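## Task

Pick up the carton marked R63 on the bench and set it on the counter. Every other carton on the bench must stay exactly where and how it was. The carton must not topple or finish leaning; toppling counts as failure. It has to rest there by itself, because a carton the robot is still holding does not count.

## Robot and tools

ROBOT. A simulated Hello Robot Stretch 3 with one arm. It has a two-wheel base (0.33 m long, 0.34 m wide) that drives forward/back and turns in place but cannot slide sideways. It pivots about the wheel midpoint, 0.05 m behind the front edge. A lift rides a mast, and a single arm telescopes out to the robot's RIGHT and carries a wrist (yaw, pitch, roll) and a gripper. To move the gripper forward or back, drive the base. When stowed (arm in, wrist folded), a turn sweeps a 0.28 m radius; an unfolded level wrist reaches past that. Cameras: head_camera and nav_camera are on the head (aimed by head_pan_rad, head_tilt_rad); wrist_camera is on the gripper. Loose objects may occasionally get nudged by outside forces.

FRAMES. Base frame: origin on the floor between the drive wheels, x forward, y left, z up. hand_pose is reported in this frame, at the point where closed fingertips meet; with all wrist joints at 0 its x points up, y back toward the mast, z toward the rear. Odometry frame is the base frame as it was at scene start; heading runs -3.142 to 3.142, positive to the left.

execute_actions takes {"actions": [...]}, run in order; an empty list just reports state with one image per camera. Each action: {"robot": command, "steps": n, "until": condition}. steps is 1 to 450 control steps at 30 per second (default 1). {"steps": n} alone waits. A command may contain:
- "base": exactly one of {"translate_m": d}, a relative drive in metres from where the base is when this command begins, forward positive, |d| at most 1; or {"rotate_rad": d}, a relative in-place turn in radians, counter-clockwise (left) positive, |d| at most 3.2.
- "joints": absolute targets by name, one number each: lift_m 0 to 1.1 (arm height); arm_m 0 to 0.52 (extension); wrist_yaw_rad -1.345 to 4.42 (0 along the arm, positive toward the front, 3.0 folded over the base); wrist_pitch_rad -1.57 to 0.451 (negative tips fingers down); wrist_roll_rad -2.911 to 2.911; gripper_m -0.089 to 0.179 (larger is wider; the real fingertip gap is about 0.007 m less when nearly shut and 0.025 m less fully open, zero below 0.007); head_pan_rad -3.953 to 1.73 (positive left, -1.57 looks along the arm); head_tilt_rad -1.53 to 0.419 (negative down). Unnamed joints keep their goals.
- "contact_limits": {"arm_m": e}, motor effort percent 1 to 100 at which the arm halts; it applies until the next arm_m command.
Instead of one command, "robot" can be a list of up to 8 commands run one after another, including {"pause_s": s} with s at most 15. {"robot": {"stop": true}} brakes everything and clears the queue. A new command takes effect immediately and discards the rest of an older queue. One invalid or out-of-range value rejects the whole call.

UNTIL. {"robot": {"status": "ended"}} fires once nothing reports moving and no queue runs (or immediately if the first command was refused). Other fields use [op, value] with =, !=, <, <=, >, >= (e.g. "lift_m": [">", 0.3]) or a status word. {"any": {"status": "ended"}} fires when any one motion or the queue ends.

SPEED. Base is fast (0.30 m/s, 1.9 rad/s) only with lift_m below 0.30, arm_m below 0.03 and wrist_yaw_rad above 2.54; otherwise 0.10 m/s and 0.63 rad/s.

GRIPPER. Grip by commanding gripper_m smaller than the object's width (smaller squeezes harder, but the stall guard eases off, so heavy items can slip). Release by opening at least 0.02 beyond where fingers made contact. Neither the reading nor "done" proves a grasp; check the images.

SAFETY. Fold or unfold the wrist only with lift_m 0.32 to 0.95, pitch -0.4, roll near 0; once folded the lift may go to 0.25. With yaw below -0.4 keep pitch at -0.5 or lower. Pushing into something solid with the gripper above about 0.45 m can tip the robot; don't push again after a contact_stop. Don't drive while the gripper holds or hooks something fixed, and avoid snagging furniture, especially reversing. If base_tilt shows a lean, back out in small steps, free the gripper, and lower lift_m to about 0.2 if needed. Avoid drops, slams, hard hits, strong pushes and long strain that trips a wrist servo (torque_fault, limp for 10 s).

RESULTS. base_status shows progress as (translate_m done of goal). joint_goals, joint_status, measured_speeds (units per second), refusals, queue (idle/running/done/dropped/stopped) and queue_left follow. Status words: moving, done (within tolerance), off_target (rested away from goal, may still push), contact_stop (lift or arm hit something and went slack), time_out, stopped, not_commanded, torque_fault. Lines starting refused:, dropped:, replaced: explain problems, counting from 0. on_its_own reports goals the robot changed itself, slack or off joints, tilt of 3 degrees or more, and motors straining at rest. motor_effort gives percent per joint (peak in brackets), biased and noisy. lidar_m: 12 distances from the base origin, 30-degree sectors starting straight ahead and going counter-clockwise (4th left, 7th behind, 10th right), in a plane 0.17 m high, range 0.15 to 12 m, "-" for nothing. wrist_depth_mm and head_depth_mm: 7x7 grids of median depth in mm (head image is sideways). base_tilt in degrees, forward and right positive. Camera calibration lines give intrinsics and base-to-camera transforms.

zoom_image: {"camera": head_camera, nav_camera or wrist_camera, "region": [x0, y0, x1, y1]} in pixels of that camera's last image, top-left origin, at most 504x504.

finished_scene: {"scene": current scene number}. Irreversible; only call once all motion has ended, the carton stands upright on the counter released, and the other cartons are undisturbed. Less robot time is better.

Each tool is called after "Call:" in YAML: its name, and indented under it one key for each argument.

## Session

Call:
execute_actions:
  actions: []

Scene clock: 0.00 s.
robot.base_odometry: x=+0.000 y=+0.000 heading=+0.000 (m, m, rad; robot's odometry frame)
robot.turned_by_wheels: +0.000 (rad since the last result)
robot.turned_by_imu: +0.000 (rad since the last result)
robot.base_tilt: forward=+0.2 right=-0.3 (deg)
robot.lidar_m: 1.38 1.14 0.87 1.23 2.66 0.89 0.72 0.70 2.42 1.50 1.54 1.71
robot.head_depth_mm: 1631 1597 1601 1594 1603 1593 1587 / 1558 1528 1538 1527 1516 1531 1526 / 1484 1454 1456 1454 1440 1446 1443 / 1434 1408 1413 1412 1406 1405 1416 / 1358 1358 1355 1354 1351 1349 1349 / 1305 1315 1301 1312 1305 1299 1286 / 1263 1255 1252 1254 1248 1254 1238
robot.base_status: not_commanded
robot.joint_positions: lift_m=+0.309 arm_m=+0.001 wrist_yaw_rad=+3.098 wrist_pitch_rad=-0.540 wrist_roll_rad=-0.007 gripper_m=+0.037 head_pan_rad=+0.009 head_tilt_rad=+0.014
robot.joint_goals: lift_m=+0.309 arm_m=+0.001 wrist_yaw_rad=+3.098 wrist_pitch_rad=-0.540 wrist_roll_rad=-0.007 gripper_m=+0.037 head_pan_rad=+0.009 head_tilt_rad=+0.014
robot.joint_status: lift_m=not_commanded arm_m=not_commanded wrist_yaw_rad=not_commanded wrist_pitch_rad=not_commanded wrist_roll_rad=not_commanded gripper_m=not_commanded head_pan_rad=not_commanded head_tilt_rad=not_commanded
robot.measured_speeds: translate_m=+0.000 rotate_rad=+0.000 lift_m=+0.000 arm_m=+0.000 wrist_yaw_rad=+0.000 wrist_pitch_rad=+0.000 wrist_roll_rad=+0.000 head_pan_rad=+0.000 head_tilt_rad=+0.000
robot: refusals=0 queue=idle queue_left=0
robot.motor_effort: left_wheel=+0 right_wheel=+0 lift_m=+22 arm_m=-1 wrist_yaw_rad=+0 wrist_pitch_rad=+6 wrist_roll_rad=+0 gripper_m=-1 head_pan_rad=+0 head_tilt_rad=+3 (%)
robot.hand_pose: x=-0.0121 y=+0.0615 z=+0.2954 quat_wxyz=(+0.203, +0.683, +0.174, +0.680) (m; robot's base frame)
robot.wrist_depth_mm: - - - - - 796 741 / 937 956 - - - 902 874 / 729 753 774 794 829 850 871 / 598 621 627 652 663 676 699 / 510 521 - 565 551 571 576 / 458 - - - 486 487 493 / - - - - 416 425 430
pictures: head_camera (sideways: a quarter turn clockwise sets it upright), nav_camera (sideways: a quarter turn counterclockwise sets it upright), wrist_camera
Images, in order (width x height): head_camera 896x504, nav_camera 672x504, wrist_camera 644x364.

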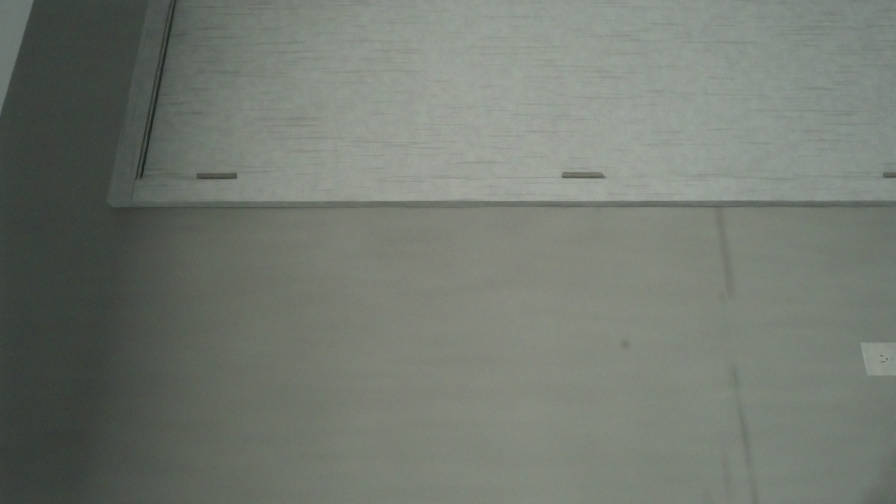

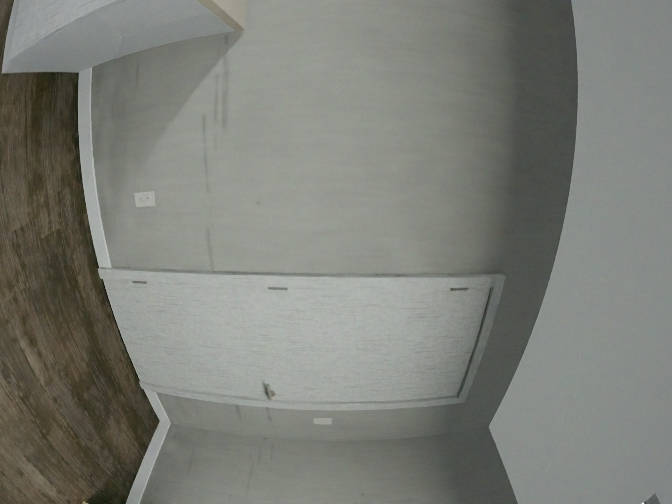

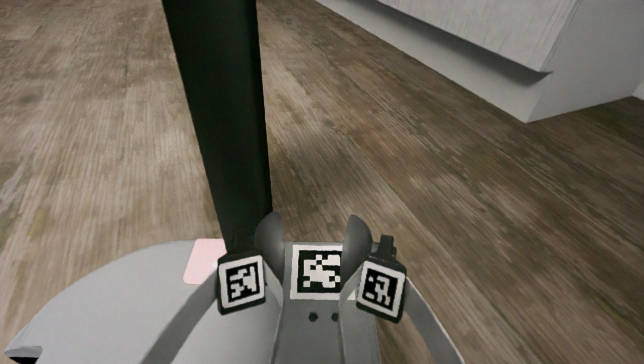

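Call:
execute_actions:
  actions:
    - {"robot":{"joints":{"head_pan_rad":1.4,"head_tilt_rad":-0.6}},"steps":200,"until":{"robot":{"status":"ended"}}}

Call:
execute_actions:
  actions:
    - {"robot":{"joints":{"head_pan_rad":-2.9,"head_tilt_rad":-0.7}},"steps":200,"until":{"robot":{"status":"ended"}}}

Scene clock: 5.50 s.
robot.base_odometry: x=+0.000 y=+0.000 heading=+0.000 (m, m, rad; robot's odometry frame)
robot.turned_by_wheels: +0.000 (rad since the last result)
robot.turned_by_imu: -0.001 (rad since the last result)
robot.base_tilt: forward=+0.2 right=-0.3 (deg)
robot.lidar_m: 1.38 1.15 0.87 1.24 2.66 0.89 0.72 0.70 2.43 1.50 1.54 1.71
robot.head_depth_mm: 1477 1503 995 1024 1121 1299 1205 / 1656 1658 1094 1185 1326 1412 1207 / 1880 1689 1226 1405 1635 1434 1210 / 2199 1713 1495 1729 1767 1456 1214 / 2591 1780 1872 2161 1806 1458 1220 / 2553 2660 2885 2350 1796 1467 1230 / 2438 2636 2914 2371 1813 1474 1252
robot.base_status: not_commanded
robot.joint_positions: lift_m=+0.309 arm_m=+0.001 wrist_yaw_rad=+3.098 wrist_pitch_rad=-0.540 wrist_roll_rad=-0.007 gripper_m=+0.037 head_pan_rad=+1.393 head_tilt_rad=-0.592
robot.joint_goals: lift_m=+0.309 arm_m=+0.001 wrist_yaw_rad=+3.098 wrist_pitch_rad=-0.540 wrist_roll_rad=-0.007 gripper_m=+0.037 head_pan_rad=+1.400 head_tilt_rad=-0.600
robot.joint_status: lift_m=not_commanded arm_m=not_commanded wrist_yaw_rad=not_commanded wrist_pitch_rad=not_commanded wrist_roll_rad=not_commanded gripper_m=not_commanded head_pan_rad=done head_tilt_rad=done
robot.measured_speeds: translate_m=+0.000 rotate_rad=+0.000 lift_m=+0.000 arm_m=+0.000 wrist_yaw_rad=+0.000 wrist_pitch_rad=+0.000 wrist_roll_rad=+0.000 head_pan_rad=+0.000 head_tilt_rad=+0.000
robot: refusals=0 queue=done queue_left=0
robot.motor_effort: left_wheel=+0(0) right_wheel=+1(1) lift_m=+23(23) arm_m=+0(1) wrist_yaw_rad=+0(1) wrist_pitch_rad=+6(6) wrist_roll_rad=+0(0) gripper_m=+0(0) head_pan_rad=+2(32) head_tilt_rad=-3(35) (%)
robot.hand_pose: x=-0.0121 y=+0.0615 z=+0.2954 quat_wxyz=(+0.203, +0.683, +0.174, +0.680) (m; robot's base frame)
robot.wrist_depth_mm: - - - - - 796 728 / 954 968 - - - 891 885 / 745 765 766 795 820 853 871 / 599 621 629 648 675 679 694 / 519 534 - 560 560 564 569 / 454 - - - 484 481 490 / - - - - 416 426 427
pictures: head_camera (sideways: a quarter turn clockwise sets it upright), nav_camera (sideways: a quarter turn counterclockwise sets it upright), wrist_camera
camera_calibration (this result's frames):
head_camera: T_world_to_cam=[[-0.087408, -0.523333, -0.847633, 1.12857], [-0.990369, 0.137365, 0.0173168, -0.0141765], [0.107373, 0.840983, -0.5303, 0.64913], [0, 0, 0, 1]] pos_world=[0.0149071, 0.0466588, 1.30109]
nav_camera: T_world_to_cam=[[0.112045, 0.526497, 0.842761, -1.05698], [0.984054, -0.176693, -0.0204449, 0.0719644], [0.138146, 0.831613, -0.537899, 0.657852], [0, 0, 0, 1]] pos_world=[-0.0432668, 0.0221345, 1.24611]
wrist_camera: T_world_to_cam=[[0.997184, -0.00594764, 0.0747589, -0.0152405], [0.0528949, -0.650887, -0.75733, 0.299107], [0.0531639, 0.759152, -0.648739, 0.309415], [0, 0, 0, 1]] pos_world=[-0.0170733, -0.0402986, 0.428392]
Images, in order (width x height): head_camera 896x504, nav_camera 672x504, wrist_camera 644x364.

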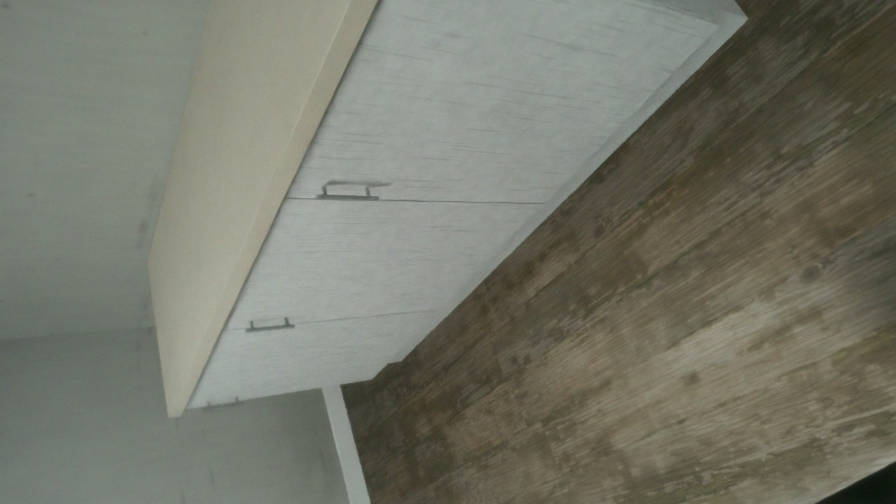

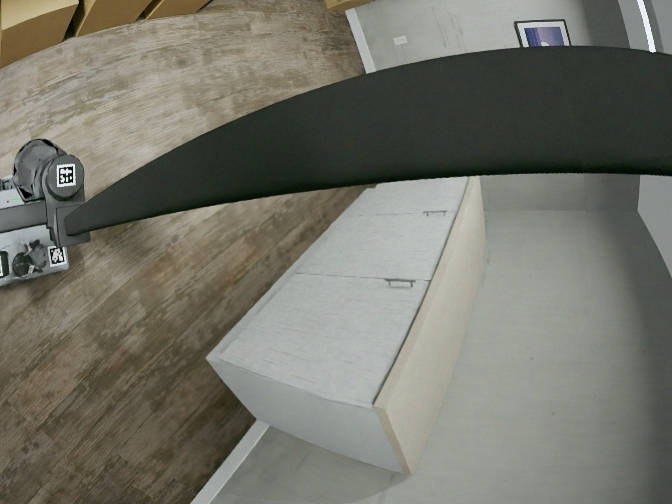

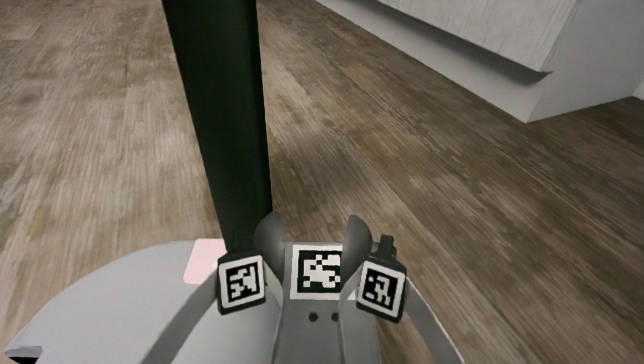

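Scene clock: 7.83 s.
robot.base_odometry: x=+0.000 y=+0.000 heading=+0.000 (m, m, rad; robot's odometry frame)
robot.turned_by_wheels: +0.000 (rad since the last result)
robot.turned_by_imu: -0.001 (rad since the last result)
robot.base_tilt: forward=+0.2 right=-0.3 (deg)
robot.lidar_m: 1.38 1.15 0.87 1.23 2.66 0.89 0.72 0.70 2.42 1.51 1.54 1.71
robot.head_depth_mm: 2084 1119 844 1589 1304 1320 1155 / 2066 1131 846 1651 1275 1291 1158 / 2089 1122 825 1611 1281 1293 1160 / 2026 1108 819 1728 1367 1298 1163 / 2005 1097 815 1616 1310 1278 1170 / 1990 1100 811 1852 1341 1269 1175 / 2007 1197 796 904 1561 1370 1176
robot.base_status: not_commanded
robot.joint_positions: lift_m=+0.309 arm_m=+0.001 wrist_yaw_rad=+3.098 wrist_pitch_rad=-0.540 wrist_roll_rad=-0.007 gripper_m=+0.037 head_pan_rad=-2.893 head_tilt_rad=-0.691
robot.joint_goals: lift_m=+0.309 arm_m=+0.001 wrist_yaw_rad=+3.098 wrist_pitch_rad=-0.540 wrist_roll_rad=-0.007 gripper_m=+0.037 head_pan_rad=-2.900 head_tilt_rad=-0.700
robot.joint_status: lift_m=not_commanded arm_m=not_commanded wrist_yaw_rad=not_commanded wrist_pitch_rad=not_commanded wrist_roll_rad=not_commanded gripper_m=not_commanded head_pan_rad=done head_tilt_rad=done
robot.measured_speeds: translate_m=+0.000 rotate_rad=+0.000 lift_m=+0.000 arm_m=+0.000 wrist_yaw_rad=+0.000 wrist_pitch_rad=+0.000 wrist_roll_rad=+0.000 head_pan_rad=+0.000 head_tilt_rad=+0.000
robot: refusals=0 queue=done queue_left=0
robot.motor_effort: left_wheel=+0(0) right_wheel=+1(1) lift_m=+23(23) arm_m=+0(1) wrist_yaw_rad=+0(1) wrist_pitch_rad=+6(5) wrist_roll_rad=+0(0) gripper_m=+1(0) head_pan_rad=-3(31) head_tilt_rad=-3(15) (%)
robot.hand_pose: x=-0.0121 y=+0.0615 z=+0.2954 quat_wxyz=(+0.203, +0.683, +0.174, +0.680) (m; robot's base frame)
robot.wrist_depth_mm: - - - - - 804 736 / 951 976 - - - 897 873 / 734 752 763 791 825 839 861 / 613 620 624 643 660 675 698 / 514 529 - 567 552 565 577 / 459 - - - 487 481 492 / - - - - 420 429 428
pictures: head_camera (sideways: a quarter turn clockwise sets it upright), nav_camera (sideways: a quarter turn counterclockwise sets it upright), wrist_camera
camera_calibration (this result's frames):
head_camera: T_world_to_cam=[[0.591387, 0.157134, -0.79093, 1.0505], [0.283139, -0.958844, 0.0212119, -0.0270134], [-0.755046, -0.236487, -0.611539, 0.760082], [0, 0, 0, 1]] pos_world=[-0.0397097, -0.0112224, 1.29627]
nav_camera: T_world_to_cam=[[-0.603964, -0.13589, 0.785342, -0.977753], [-0.244615, 0.969406, -0.020381, 0.0793736], [-0.758545, -0.204416, -0.618727, 0.768476], [0, 0, 0, 1]] pos_world=[0.0118121, -0.0527235, 1.24496]
wrist_camera: T_world_to_cam=[[0.997184, -0.00594764, 0.0747589, -0.0152405], [0.0528949, -0.650887, -0.75733, 0.299107], [0.0531639, 0.759152, -0.648739, 0.309415], [0, 0, 0, 1]] pos_world=[-0.0170733, -0.0402986, 0.428392]
Images, in order (width x height): head_camera 896x504, nav_camera 672x504, wrist_camera 644x364.

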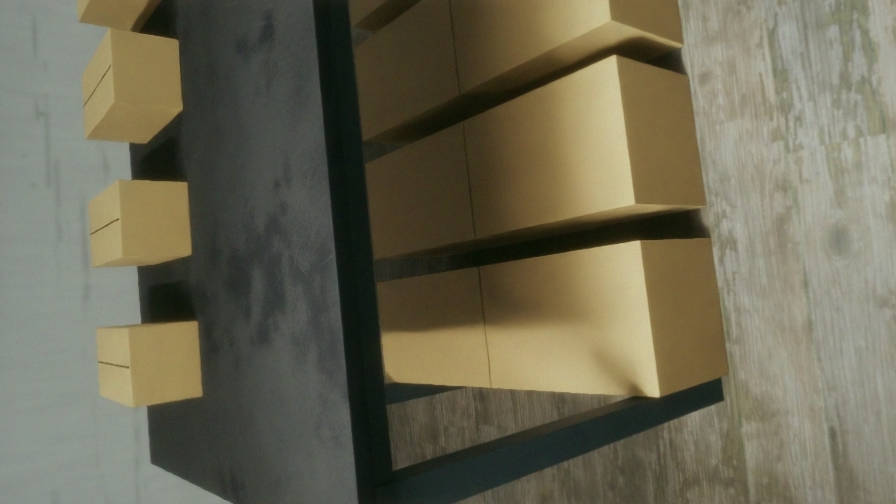

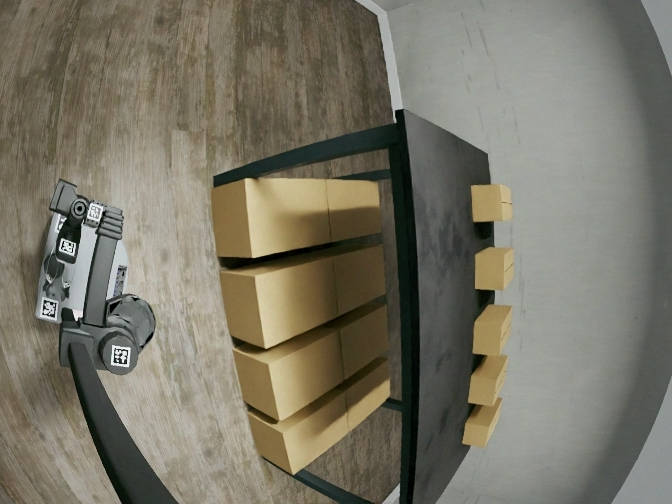

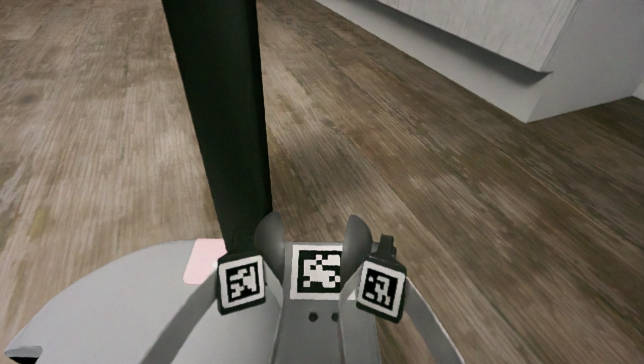

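Call:
execute_actions:
  actions:
    - {"robot":[{"base":{"rotate_rad":-1.19},"joints":{"lift_m":0.26,"head_pan_rad":-1.3,"head_tilt_rad":-0.7}},{"base":{"translate_m":0.7}},{"base":{"rotate_rad":-1.57}},{"base":{"translate_m":1}},{"base":{"translate_m":0.7}}],"steps":450,"until":{"robot":{"status":"ended"}}}
    - {"steps":300,"until":{"robot":{"status":"ended"}}}

Scene clock: 38.40 s.
robot.base_odometry: x=-1.317 y=-1.283 heading=-2.760 (m, m, rad; robot's odometry frame)
robot.turned_by_wheels: -2.760 (rad since the last result)
robot.turned_by_imu: -2.692 (rad since the last result)
robot.base_tilt: forward=+0.2 right=-0.3 (deg)
robot.lidar_m: 0.72 0.75 1.04 1.18 1.17 1.12 3.05 0.72 0.48 0.48 0.99 0.74
robot.head_depth_mm: 2969 3264 2523 1710 1313 1022 991 / 3077 3415 2650 2016 1617 1354 1134 / 2869 3243 2685 2024 1611 1363 1164 / 1964 2215 2353 2037 1642 1363 1165 / 1495 1622 1759 1864 1632 1362 1172 / 1215 1299 1390 1480 1549 1369 1173 / 1020 1076 1141 1209 1295 1312 1178
robot.base_status: done (translate_m +0.7000 of +0.7000)
robot.joint_positions: lift_m=+0.261 arm_m=+0.001 wrist_yaw_rad=+3.098 wrist_pitch_rad=-0.540 wrist_roll_rad=-0.007 gripper_m=+0.037 head_pan_rad=-1.307 head_tilt_rad=-0.692
robot.joint_goals: lift_m=+0.260 arm_m=+0.001 wrist_yaw_rad=+3.098 wrist_pitch_rad=-0.540 wrist_roll_rad=-0.007 gripper_m=+0.037 head_pan_rad=-1.300 head_tilt_rad=-0.700
robot.joint_status: lift_m=done arm_m=not_commanded wrist_yaw_rad=not_commanded wrist_pitch_rad=not_commanded wrist_roll_rad=not_commanded gripper_m=not_commanded head_pan_rad=done head_tilt_rad=done
robot.measured_speeds: translate_m=+0.000 rotate_rad=+0.000 lift_m=+0.000 arm_m=+0.000 wrist_yaw_rad=+0.000 wrist_pitch_rad=+0.000 wrist_roll_rad=+0.000 head_pan_rad=+0.000 head_tilt_rad=+0.000
robot: refusals=0 queue=done queue_left=0
robot.motor_effort: left_wheel=+1(9) right_wheel=+0(6) lift_m=+12(19) arm_m=-1(1) wrist_yaw_rad=-1(0) wrist_pitch_rad=+6(6) wrist_roll_rad=+0(0) gripper_m=+0(0) head_pan_rad=+2(32) head_tilt_rad=-3(4) (%)
robot.hand_pose: x=-0.0121 y=+0.0614 z=+0.2469 quat_wxyz=(+0.203, +0.683, +0.174, +0.680) (m; robot's base frame)
robot.wrist_depth_mm: 944 - - - - - 825 / 838 863 - 915 938 967 795 / 660 671 672 714 727 748 719 / 534 549 561 579 587 591 610 / 472 - - - 490 503 512 / - - - - 428 429 436 / - - - - 373 376 381
pictures: head_camera (sideways: a quarter turn clockwise sets it upright), nav_camera (sideways: a quarter turn counterclockwise sets it upright), wrist_camera
camera_calibration (this result's frames):
head_camera: T_world_to_cam=[[-0.166205, 0.589264, -0.79066, 1.05477], [0.954428, 0.297685, 0.0212288, -0.0311303], [0.247877, -0.7511, -0.611887, 0.754416], [0, 0, 0, 1]] pos_world=[0.0180174, -0.0456312, 1.29625]
nav_camera: T_world_to_cam=[[0.145154, -0.60216, 0.785069, -0.981967], [-0.965574, -0.259327, -0.0203803, 0.0837705], [0.215862, -0.755084, -0.619073, 0.762982], [0, 0, 0, 1]] pos_world=[0.058724, 0.00653783, 1.24496]
wrist_camera: T_world_to_cam=[[0.997184, -0.00594378, 0.0747573, -0.0116129], [0.0528934, -0.650926, -0.757296, 0.262331], [0.0531627, 0.759118, -0.648779, 0.277977], [0, 0, 0, 1]] pos_world=[-0.0170734, -0.0403277, 0.379876]
Images, in order (width x height): head_camera 896x504, nav_camera 672x504, wrist_camera 644x364.

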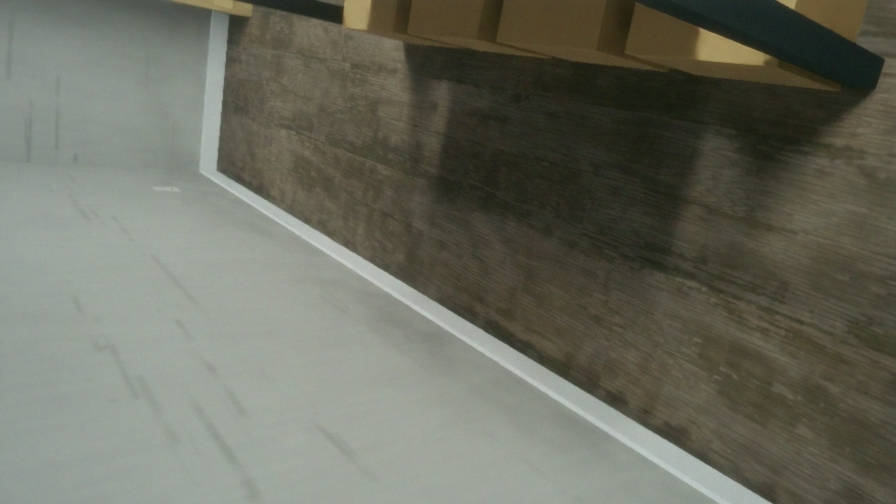

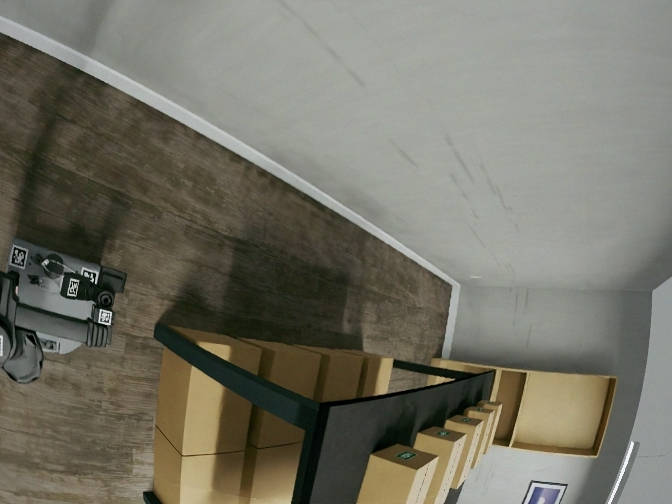

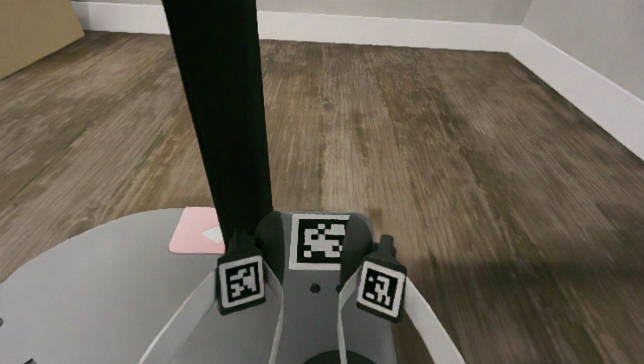

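Call:
execute_actions:
  actions:
    - {"robot":[{"base":{"translate_m":0.44},"joints":{"head_pan_rad":-0.75,"head_tilt_rad":-0.4}},{"base":{"rotate_rad":-1.6}},{"base":{"translate_m":0.4}}],"steps":450,"until":{"robot":{"status":"ended"}}}

Scene clock: 54.33 s.
robot.base_odometry: x=-1.864 y=-1.072 heading=+1.923 (m, m, rad; robot's odometry frame)
robot.turned_by_wheels: -1.600 (rad since the last result)
robot.turned_by_imu: -1.563 (rad since the last result)
robot.base_tilt: forward=+0.2 right=-0.3 (deg)
robot.lidar_m: 1.01 0.38 0.28 0.27 0.29 0.39 1.12 1.63 1.72 0.56 0.57 0.78
robot.head_depth_mm: 3408 3677 3074 878 688 1375 1069 / 3821 - 3404 834 761 1327 1137 / - - 1811 909 1607 1342 1109 / 3691 - 1284 979 1790 1389 1208 / 3406 3560 1283 1134 1789 1399 1370 / 3101 3261 1466 2790 1799 1589 1378 / 2785 3044 3073 2814 2080 1705 1368
robot.base_status: done (translate_m +0.4000 of +0.4000)
robot.joint_positions: lift_m=+0.261 arm_m=+0.001 wrist_yaw_rad=+3.098 wrist_pitch_rad=-0.540 wrist_roll_rad=-0.007 gripper_m=+0.037 head_pan_rad=-0.757 head_tilt_rad=-0.408
robot.joint_goals: lift_m=+0.260 arm_m=+0.001 wrist_yaw_rad=+3.098 wrist_pitch_rad=-0.540 wrist_roll_rad=-0.007 gripper_m=+0.037 head_pan_rad=-0.750 head_tilt_rad=-0.400
robot.joint_status: lift_m=done arm_m=not_commanded wrist_yaw_rad=not_commanded wrist_pitch_rad=not_commanded wrist_roll_rad=not_commanded gripper_m=not_commanded head_pan_rad=done head_tilt_rad=done
robot.measured_speeds: translate_m=+0.000 rotate_rad=+0.000 lift_m=+0.000 arm_m=+0.000 wrist_yaw_rad=+0.000 wrist_pitch_rad=+0.000 wrist_roll_rad=+0.000 head_pan_rad=+0.000 head_tilt_rad=+0.000
robot: refusals=0 queue=done queue_left=0
robot.motor_effort: left_wheel=+1(10) right_wheel=-1(5) lift_m=+12(12) arm_m=-1(1) wrist_yaw_rad=-1(1) wrist_pitch_rad=+6(6) wrist_roll_rad=+0(0) gripper_m=+0(0) head_pan_rad=+3(24) head_tilt_rad=+4(26) (%)
robot.hand_pose: x=-0.0121 y=+0.0614 z=+0.2469 quat_wxyz=(+0.203, +0.683, +0.174, +0.680) (m; robot's base frame)
robot.wrist_depth_mm: 287 288 - 289 289 289 288 / 321 321 - 322 324 323 325 / 362 364 365 364 361 365 368 / 414 410 411 422 416 418 424 / 452 - - - 461 469 479 / - - - - 429 425 436 / - - - - 372 374 381
pictures: head_camera (sideways: a quarter turn clockwise sets it upright), nav_camera (sideways: a quarter turn counterclockwise sets it upright), wrist_camera
camera_calibration (this result's frames):
head_camera: T_world_to_cam=[[-0.270786, 0.246601, -0.930518, 1.23781], [0.654946, 0.755614, 0.00965607, -0.0142428], [0.705493, -0.606824, -0.36612, 0.431845], [0, 0, 0, 1]] pos_world=[0.0398458, -0.0324292, 1.31005]
nav_camera: T_world_to_cam=[[0.260514, -0.269482, 0.927099, -1.1679], [-0.683505, -0.729671, -0.0200307, 0.0816022], [0.681875, -0.628458, -0.374282, 0.441633], [0, 0, 0, 1]] pos_world=[0.0588905, 0.0223637, 1.24968]
wrist_camera: T_world_to_cam=[[0.997184, -0.00594295, 0.0747571, -0.0116128], [0.0528934, -0.650932, -0.757291, 0.262317], [0.0531623, 0.759113, -0.648784, 0.277991], [0, 0, 0, 1]] pos_world=[-0.0170734, -0.0403454, 0.379874]
Images, in order (width x height): head_camera 896x504, nav_camera 672x504, wrist_camera 644x364.

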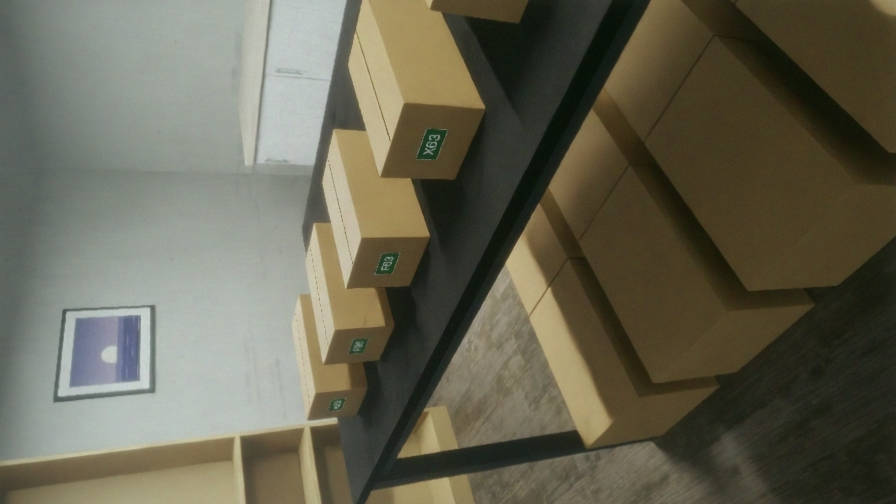

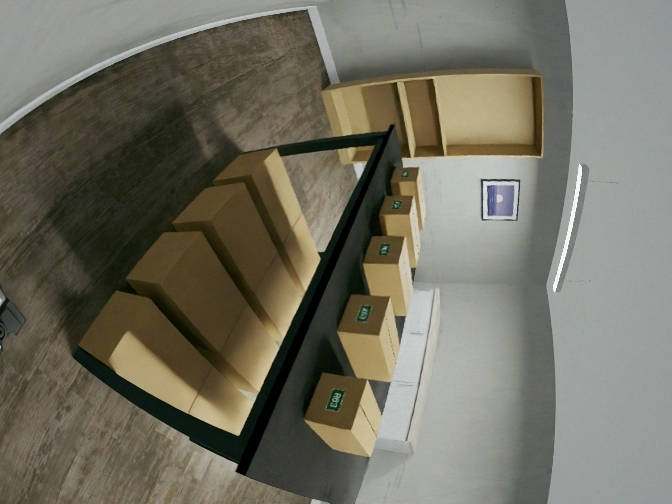

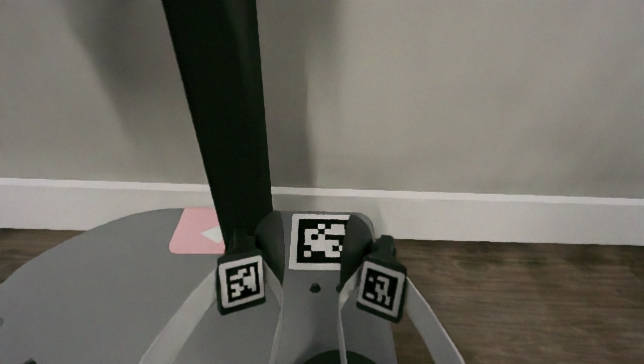

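Call:
execute_actions:
  actions:
    - {"robot":[{"base":{"translate_m":0.31},"joints":{"head_pan_rad":-1.57,"head_tilt_rad":-0.5,"lift_m":0.9,"wrist_pitch_rad":-0.4}},{"joints":{"wrist_yaw_rad":0,"gripper_m":0.179}},{"joints":{"wrist_pitch_rad":0}}],"steps":450,"until":{"robot":{"status":"ended"}}}

Scene clock: 70.20 s.
robot.base_odometry: x=-1.971 y=-0.781 heading=+1.923 (m, m, rad; robot's odometry frame)
robot.turned_by_wheels: +0.000 (rad since the last result)
robot.turned_by_imu: -0.001 (rad since the last result)
robot.base_tilt: forward=+0.2 right=-0.3 (deg)
robot.lidar_m: 0.99 0.38 0.28 0.27 0.28 0.39 1.11 1.93 0.57 0.55 0.58 0.79
robot.head_depth_mm: 2942 3238 3501 797 643 751 - / 3024 3245 1274 802 660 1541 - / 3000 3282 893 701 663 - - / 3031 3267 1298 727 676 1343 996 / 3026 3224 1311 790 670 1278 1075 / 3063 3169 915 720 685 1245 1024 / 3082 3250 1339 728 689 1294 1022
robot.base_status: done (translate_m +0.3100 of +0.3100)
robot.joint_positions: lift_m=+0.899 arm_m=+0.001 wrist_yaw_rad=+0.003 wrist_pitch_rad=-0.022 wrist_roll_rad=-0.007 gripper_m=+0.179 head_pan_rad=-1.563 head_tilt_rad=-0.494
robot.joint_goals: lift_m=+0.900 arm_m=+0.001 wrist_yaw_rad=+0.000 wrist_pitch_rad=+0.000 wrist_roll_rad=-0.007 gripper_m=+0.179 head_pan_rad=-1.570 head_tilt_rad=-0.500
robot.joint_status: lift_m=done arm_m=not_commanded wrist_yaw_rad=done wrist_pitch_rad=done wrist_roll_rad=not_commanded gripper_m=done head_pan_rad=done head_tilt_rad=done
robot.measured_speeds: translate_m=+0.000 rotate_rad=+0.000 lift_m=+0.000 arm_m=+0.000 wrist_yaw_rad=+0.000 wrist_pitch_rad=+0.000 wrist_roll_rad=+0.000 head_pan_rad=+0.000 head_tilt_rad=+0.000
robot: refusals=0 queue=done queue_left=0
robot.motor_effort: left_wheel=+1(9) right_wheel=-1(3) lift_m=+32(29) arm_m=-1(1) wrist_yaw_rad=-2(2) wrist_pitch_rad=+10(9) wrist_roll_rad=+0(0) gripper_m=+0(82) head_pan_rad=-2(26) head_tilt_rad=-3(10) (%)
robot.hand_pose: x=-0.0207 y=-0.4015 z=+1.0085 quat_wxyz=(+0.710, +0.009, -0.704, -0.007) (m; robot's base frame)
robot.wrist_depth_mm: - - - - - - - / - - - - - - - / 589 623 - - - - - / 508 438 559 436 986 - - / 395 400 415 431 450 - - / - 318 327 318 326 318 - / - - - - - 358 -
pictures: head_camera (sideways: a quarter turn clockwise sets it upright), nav_camera (sideways: a quarter turn counterclockwise sets it upright), wrist_camera
camera_calibration (this result's frames):
head_camera: T_world_to_cam=[[-0.0101553, 0.444647, -0.895649, 1.19072], [0.998682, 0.0495683, 0.0132848, -0.0210625], [0.0503028, -0.894334, -0.444564, 0.537922], [0, 0, 0, 1]] pos_world=[0.00606785, -0.0473249, 1.30589]
nav_camera: T_world_to_cam=[[-0.013469, -0.452752, 0.891535, -1.11982], [-0.999741, -0.0102512, -0.0203097, 0.0838922], [0.0183345, -0.891578, -0.452497, 0.547461], [0, 0, 0, 1]] pos_world=[0.0587501, -0.0180377, 1.24779]
wrist_camera: T_world_to_cam=[[-0.996484, 0.00094545, 0.083776, -0.110369], [-0.0821128, 0.187543, -0.978818, 1.0955], [-0.016637, -0.982256, -0.186806, -0.0424816], [0, 0, 0, 1]] pos_world=[-0.0207337, -0.247076, 1.0736]
Images, in order (width x height): head_camera 896x504, nav_camera 672x504, wrist_camera 644x364.

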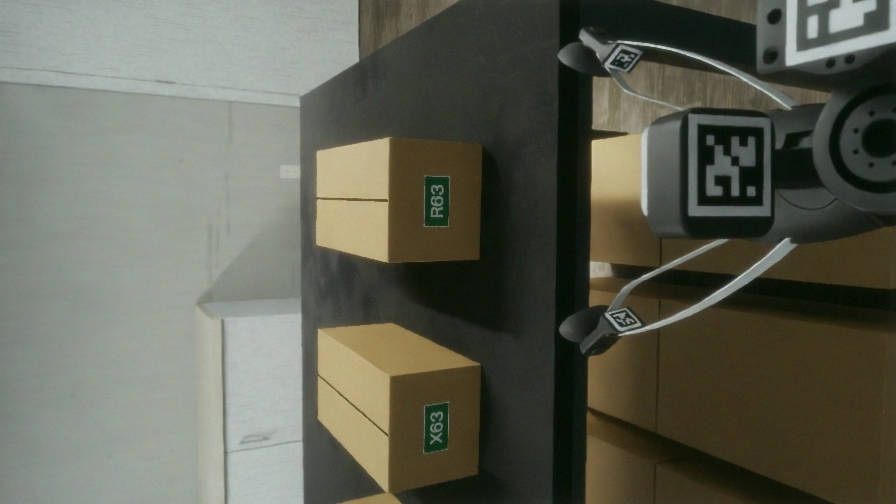

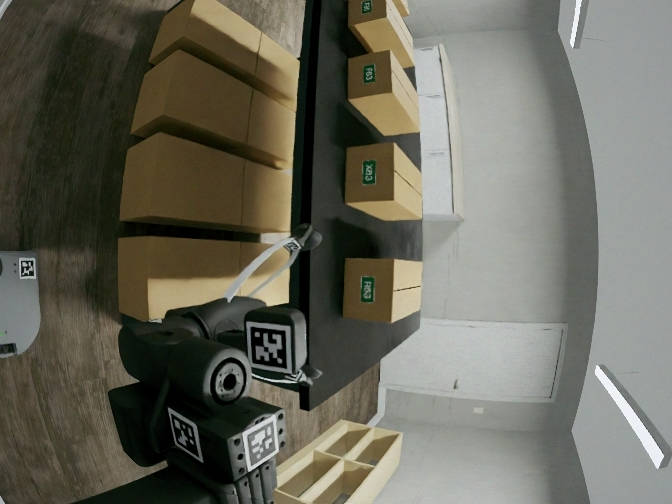

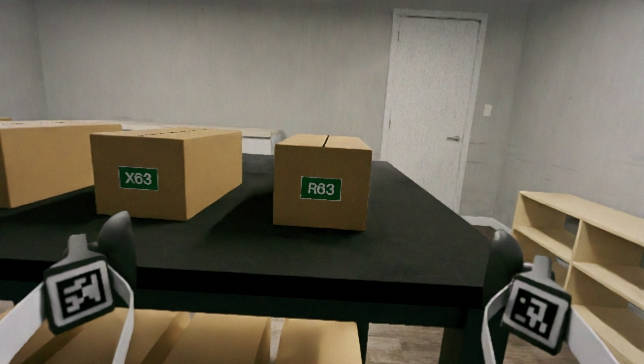

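Call:
execute_actions:
  actions:
    - {"robot":{"joints":{"arm_m":0.27}},"steps":450,"until":{"robot":{"status":"ended"}}}

Scene clock: 78.30 s.
robot.base_odometry: x=-1.971 y=-0.781 heading=+1.923 (m, m, rad; robot's odometry frame)
robot.turned_by_wheels: +0.000 (rad since the last result)
robot.turned_by_imu: -0.002 (rad since the last result)
robot.base_tilt: forward=+0.2 right=-0.3 (deg)
robot.lidar_m: 0.99 0.38 0.28 0.27 0.28 0.39 1.12 1.94 0.57 0.55 0.58 0.79
robot.head_depth_mm: 2917 3250 3482 2789 - 767 1186 / 2948 3239 1274 - 1856 1508 987 / 2967 3234 890 - 1459 1230 1009 / 3018 3234 1296 712 677 1277 1019 / 3020 3178 1310 785 678 1281 1075 / 3049 3193 915 721 685 1239 1020 / 3005 3217 1326 729 693 1290 1026
robot.base_status: done (translate_m +0.3100 of +0.3100)
robot.joint_positions: lift_m=+0.899 arm_m=+0.270 wrist_yaw_rad=+0.001 wrist_pitch_rad=-0.020 wrist_roll_rad=-0.007 gripper_m=+0.179 head_pan_rad=-1.563 head_tilt_rad=-0.494
robot.joint_goals: lift_m=+0.900 arm_m=+0.270 wrist_yaw_rad=+0.000 wrist_pitch_rad=+0.000 wrist_roll_rad=-0.007 gripper_m=+0.179 head_pan_rad=-1.570 head_tilt_rad=-0.500
robot.joint_status: lift_m=done arm_m=done wrist_yaw_rad=done wrist_pitch_rad=done wrist_roll_rad=not_commanded gripper_m=done head_pan_rad=done head_tilt_rad=done
robot.measured_speeds: translate_m=+0.000 rotate_rad=+0.000 lift_m=+0.000 arm_m=+0.000 wrist_yaw_rad=+0.000 wrist_pitch_rad=+0.000 wrist_roll_rad=+0.000 head_pan_rad=+0.000 head_tilt_rad=+0.000
robot: refusals=0 queue=done queue_left=0
robot.motor_effort: left_wheel=+1(1) right_wheel=-1(1) lift_m=+32(32) arm_m=+3(2) wrist_yaw_rad=-1(2) wrist_pitch_rad=+9(10) wrist_roll_rad=+0(0) gripper_m=+0(0) head_pan_rad=-3(3) head_tilt_rad=-2(3) (%)
robot.hand_pose: x=-0.0211 y=-0.6703 z=+1.0089 quat_wxyz=(+0.710, +0.008, -0.704, -0.007) (m; robot's base frame)
robot.wrist_depth_mm: - - - - - - - / - - - - - - - / - - - - - - - / 221 309 216 195 252 - - / 219 337 168 165 163 - - / - 280 174 171 170 313 - / 203 217 182 179 178 228 256
pictures: head_camera (sideways: a quarter turn clockwise sets it upright), nav_camera (sideways: a quarter turn counterclockwise sets it upright), wrist_camera
camera_calibration (this result's frames):
head_camera: T_world_to_cam=[[-0.0100683, 0.444772, -0.895587, 1.19064], [0.998692, 0.0493691, 0.0132905, -0.02107], [0.0501256, -0.894282, -0.444688, 0.538084], [0, 0, 0, 1]] pos_world=[0.0060585, -0.0473255, 1.30588]
nav_camera: T_world_to_cam=[[-0.0135575, -0.452872, 0.891472, -1.11974], [-0.999743, -0.0100508, -0.02031, 0.0838926], [0.0181578, -0.891519, -0.45262, 0.547623], [0, 0, 0, 1]] pos_world=[0.0587465, -0.0180406, 1.24779]
wrist_camera: T_world_to_cam=[[-0.996482, 0.00241674, 0.0837704, -0.109499], [-0.0818565, 0.186238, -0.979089, 1.14565], [-0.0179674, -0.982502, -0.185385, -0.308109], [0, 0, 0, 1]] pos_world=[-0.020871, -0.515817, 1.07375]
Images, in order (width x height): head_camera 896x504, nav_camera 672x504, wrist_camera 644x364.

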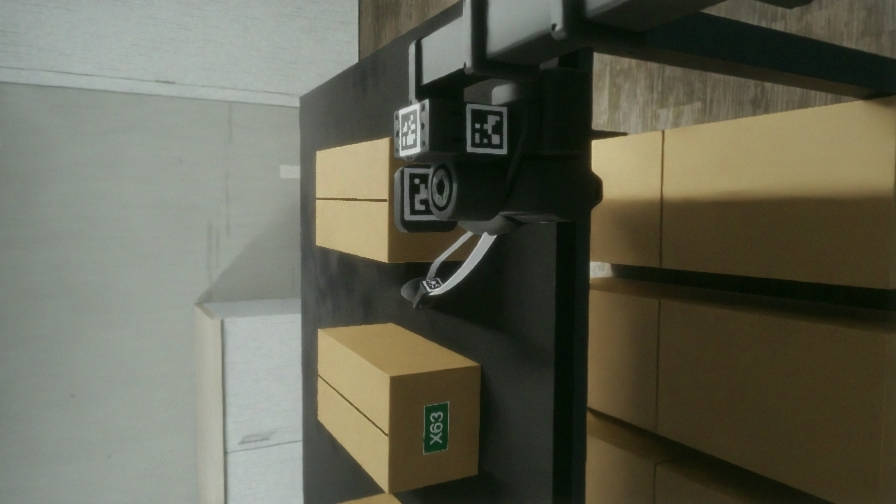

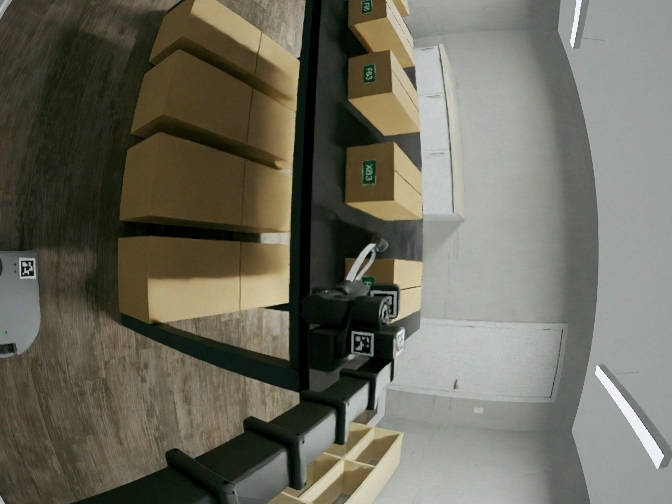

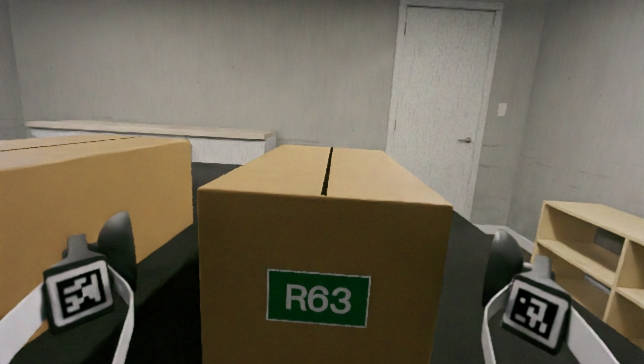

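Call:
execute_actions:
  actions:
    - {"robot":[{"base":{"translate_m":-0.005},"joints":{"lift_m":1.09}},{"joints":{"wrist_pitch_rad":-0.7}},{"joints":{"arm_m":0.46}},{"joints":{"lift_m":1.055}}],"steps":450,"until":{"robot":{"status":"ended"}}}

Scene clock: 95.43 s.
robot.base_odometry: x=-1.969 y=-0.785 heading=+1.923 (m, m, rad; robot's odometry frame)
robot.turned_by_wheels: +0.000 (rad since the last result)
robot.turned_by_imu: -0.003 (rad since the last result)
robot.base_tilt: forward=+0.2 right=-0.3 (deg)
robot.lidar_m: 1.00 0.38 0.28 0.27 0.28 0.39 1.11 1.93 0.57 0.55 0.58 0.79
robot.head_depth_mm: 2952 - 3591 798 656 757 1217 / 2988 3297 1277 800 660 1513 962 / 3035 - 792 700 663 1234 1012 / 2987 3271 1348 715 673 1275 1023 / 3072 3262 1305 811 682 1284 1077 / 3052 3187 916 720 684 1247 1021 / 2985 3193 1332 720 689 1280 1019
robot.base_status: done (translate_m -0.0050 of -0.0050)
robot.joint_positions: lift_m=+1.056 arm_m=+0.460 wrist_yaw_rad=+0.001 wrist_pitch_rad=-0.710 wrist_roll_rad=-0.007 gripper_m=+0.179 head_pan_rad=-1.563 head_tilt_rad=-0.494
robot.joint_goals: lift_m=+1.055 arm_m=+0.460 wrist_yaw_rad=+0.000 wrist_pitch_rad=-0.700 wrist_roll_rad=-0.007 gripper_m=+0.179 head_pan_rad=-1.570 head_tilt_rad=-0.500
robot.joint_status: lift_m=done arm_m=done wrist_yaw_rad=done wrist_pitch_rad=done wrist_roll_rad=not_commanded gripper_m=done head_pan_rad=done head_tilt_rad=done
robot.measured_speeds: translate_m=+0.000 rotate_rad=+0.000 lift_m=+0.000 arm_m=+0.000 wrist_yaw_rad=+0.000 wrist_pitch_rad=+0.000 wrist_roll_rad=+0.000 head_pan_rad=+0.000 head_tilt_rad=+0.000
robot: refusals=0 queue=done queue_left=0
robot.motor_effort: left_wheel=+1(3) right_wheel=-1(4) lift_m=+11(34) arm_m=+2(7) wrist_yaw_rad=-1(2) wrist_pitch_rad=+5(9) wrist_roll_rad=+0(0) gripper_m=+0(1) head_pan_rad=-2(1) head_tilt_rad=-2(3) (%)
robot.hand_pose: x=-0.0213 y=-0.7832 z=+1.0090 quat_wxyz=(+0.666, +0.247, -0.660, -0.245) (m; robot's base frame)
robot.wrist_depth_mm: 473 485 498 511 526 - - / 215 390 382 214 228 - - / 217 309 184 182 187 381 - / 221 290 155 158 161 319 - / 220 263 137 139 141 284 - / - 124 123 124 126 129 266 / 209 112 111 113 114 218 231
pictures: head_camera (sideways: a quarter turn clockwise sets it upright), nav_camera (sideways: a quarter turn counterclockwise sets it upright), wrist_camera
camera_calibration (this result's frames):
head_camera: T_world_to_cam=[[-0.0100543, 0.444811, -0.895568, 1.19062], [0.998694, 0.0493364, 0.0132924, -0.0210724], [0.0500966, -0.894264, -0.444727, 0.538135], [0, 0, 0, 1]] pos_world=[0.00605697, -0.0473257, 1.30588]
nav_camera: T_world_to_cam=[[-0.0135718, -0.452911, 0.891453, -1.11972], [-0.999744, -0.0100177, -0.0203101, 0.0838927], [0.018129, -0.8915, -0.452659, 0.547673], [0, 0, 0, 1]] pos_world=[0.0587459, -0.0180399, 1.24779]
wrist_camera: T_world_to_cam=[[-0.996421, -0.0511667, 0.0672911, -0.13483], [-0.082369, 0.766687, -0.636716, 1.2759], [-0.0190125, -0.63998, -0.768157, 0.437215], [0, 0, 0, 1]] pos_world=[-0.0209404, -0.705309, 1.15731]
Images, in order (width x height): head_camera 896x504, nav_camera 672x504, wrist_camera 644x364.

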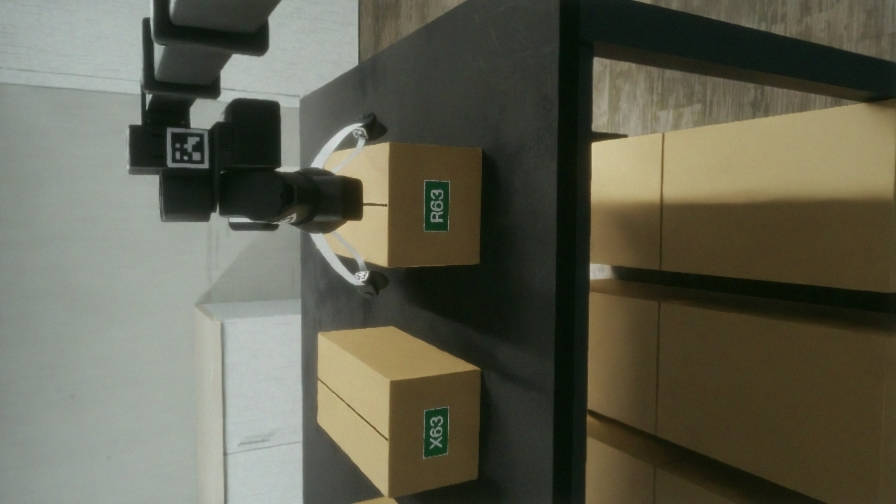

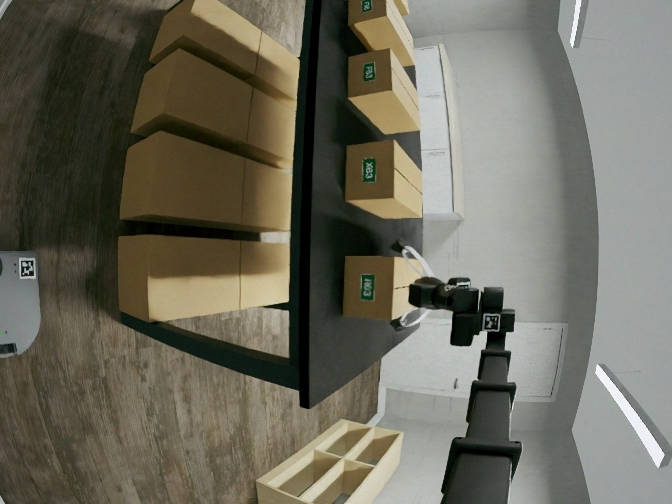

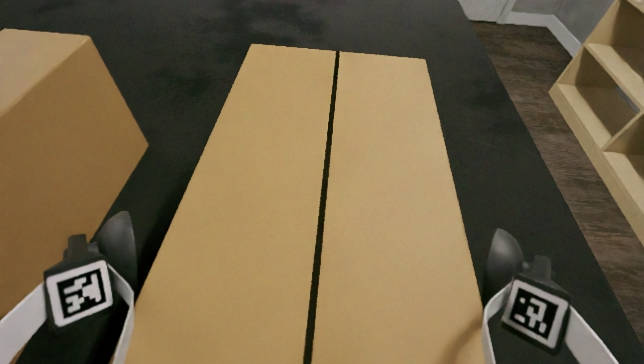

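Call:
execute_actions:
  actions:
    - {"robot":[{"joints":{"arm_m":0.49,"lift_m":1.035}},{"joints":{"gripper_m":0.04}},{"pause_s":0.5},{"joints":{"lift_m":1.095}}],"steps":450,"until":{"robot":{"status":"ended"}}}

Scene clock: 101.33 s.
robot.base_odometry: x=-1.969 y=-0.785 heading=+1.923 (m, m, rad; robot's odometry frame)
robot.turned_by_wheels: +0.000 (rad since the last result)
robot.turned_by_imu: -0.001 (rad since the last result)
robot.base_tilt: forward=+0.2 right=-0.3 (deg)
robot.lidar_m: 0.99 0.38 0.28 0.27 0.28 0.39 1.11 1.94 0.57 0.55 0.58 0.79
robot.head_depth_mm: 2944 3088 3530 797 655 753 1219 / 2964 3167 1274 804 659 1513 961 / 3041 - 759 728 662 1230 1012 / 2987 3291 1364 741 674 1273 1023 / 3015 3216 1306 811 681 1280 1078 / 3022 3142 914 720 688 1241 1021 / 3041 3233 1326 722 690 1277 1025
robot.base_status: done (translate_m -0.0050 of -0.0050)
robot.joint_positions: lift_m=+1.044 arm_m=+0.489 wrist_yaw_rad=+0.000 wrist_pitch_rad=-0.672 wrist_roll_rad=-0.007 gripper_m=+0.179 head_pan_rad=-1.563 head_tilt_rad=-0.494
robot.joint_goals: lift_m=+1.044 arm_m=+0.490 wrist_yaw_rad=+0.000 wrist_pitch_rad=-0.700 wrist_roll_rad=-0.007 gripper_m=+0.179 head_pan_rad=-1.570 head_tilt_rad=-0.500
robot.joint_status: lift_m=contact_stop arm_m=done wrist_yaw_rad=done wrist_pitch_rad=done wrist_roll_rad=not_commanded gripper_m=done head_pan_rad=done head_tilt_rad=done
robot.measured_speeds: translate_m=+0.000 rotate_rad=+0.000 lift_m=+0.000 arm_m=+0.000 wrist_yaw_rad=+0.000 wrist_pitch_rad=+0.000 wrist_roll_rad=+0.000 head_pan_rad=+0.000 head_tilt_rad=+0.000
robot: refusals=0 queue=dropped queue_left=0
robot.on_its_own: lift_m is slack since a contact_stop, until your next command for it (your +1.035 is given up)
robot.motor_effort: left_wheel=+1(2) right_wheel=+0(1) lift_m=+22(25) arm_m=+4(4) wrist_yaw_rad=-1(1) wrist_pitch_rad=-13(17) wrist_roll_rad=+0(0) gripper_m=-1(0) head_pan_rad=-2(2) head_tilt_rad=-2(2) (%)
robot.hand_pose: x=-0.0215 y=-0.8200 z=+1.0045 quat_wxyz=(+0.670, +0.234, -0.665, -0.232) (m; robot's base frame)
robot.wrist_depth_mm: 508 526 538 554 578 - - / 222 420 394 219 235 - - / 216 349 186 182 192 393 - / 217 291 154 156 159 327 - / 221 258 134 136 138 286 - / - 118 119 121 123 124 262 / 205 107 107 109 110 165 228
pictures: head_camera (sideways: a quarter turn clockwise sets it upright), nav_camera (sideways: a quarter turn counterclockwise sets it upright), wrist_camera
dropped: robot: command 0 of its queue: lift_m: contact_stop
camera_calibration (this result's frames):
head_camera: T_world_to_cam=[[-0.0100545, 0.44489, -0.895529, 1.19057], [0.998694, 0.0493344, 0.013296, -0.0210772], [0.0500956, -0.894225, -0.444805, 0.538237], [0, 0, 0, 1]] pos_world=[0.00605694, -0.047326, 1.30588]
nav_camera: T_world_to_cam=[[-0.0135716, -0.452989, 0.891413, -1.11966], [-0.999744, -0.0100151, -0.0203103, 0.083893], [0.0181279, -0.89146, -0.452737, 0.547775], [0, 0, 0, 1]] pos_world=[0.0587458, -0.0180352, 1.24778]
wrist_camera: T_world_to_cam=[[-0.996469, -0.047611, 0.0691506, -0.13553], [-0.0816335, 0.741856, -0.665572, 1.30986], [-0.0196112, -0.668867, -0.743123, 0.361371], [0, 0, 0, 1]] pos_world=[-0.0210355, -0.736474, 1.14972]
Images, in order (width x height): head_camera 896x504, nav_camera 672x504, wrist_camera 644x364.

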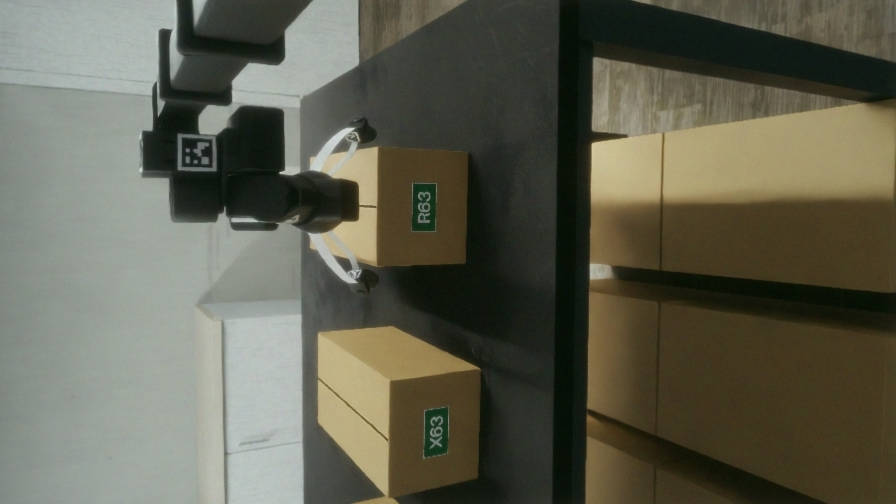

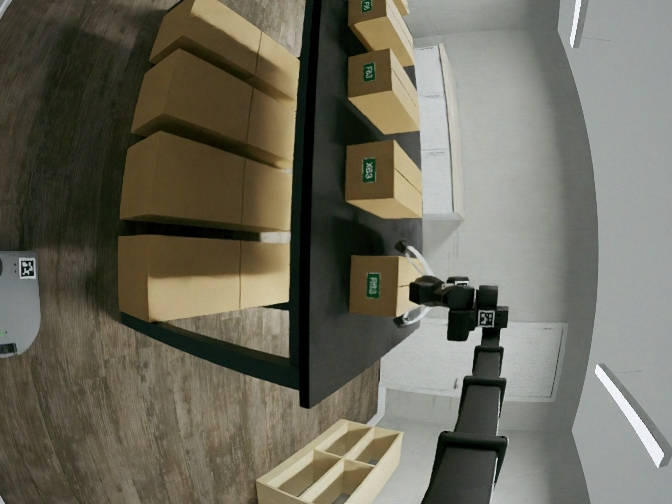

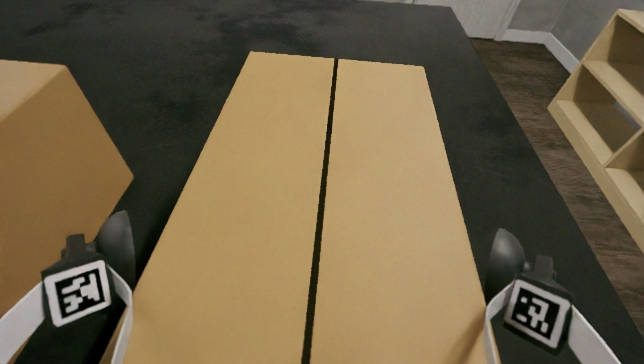

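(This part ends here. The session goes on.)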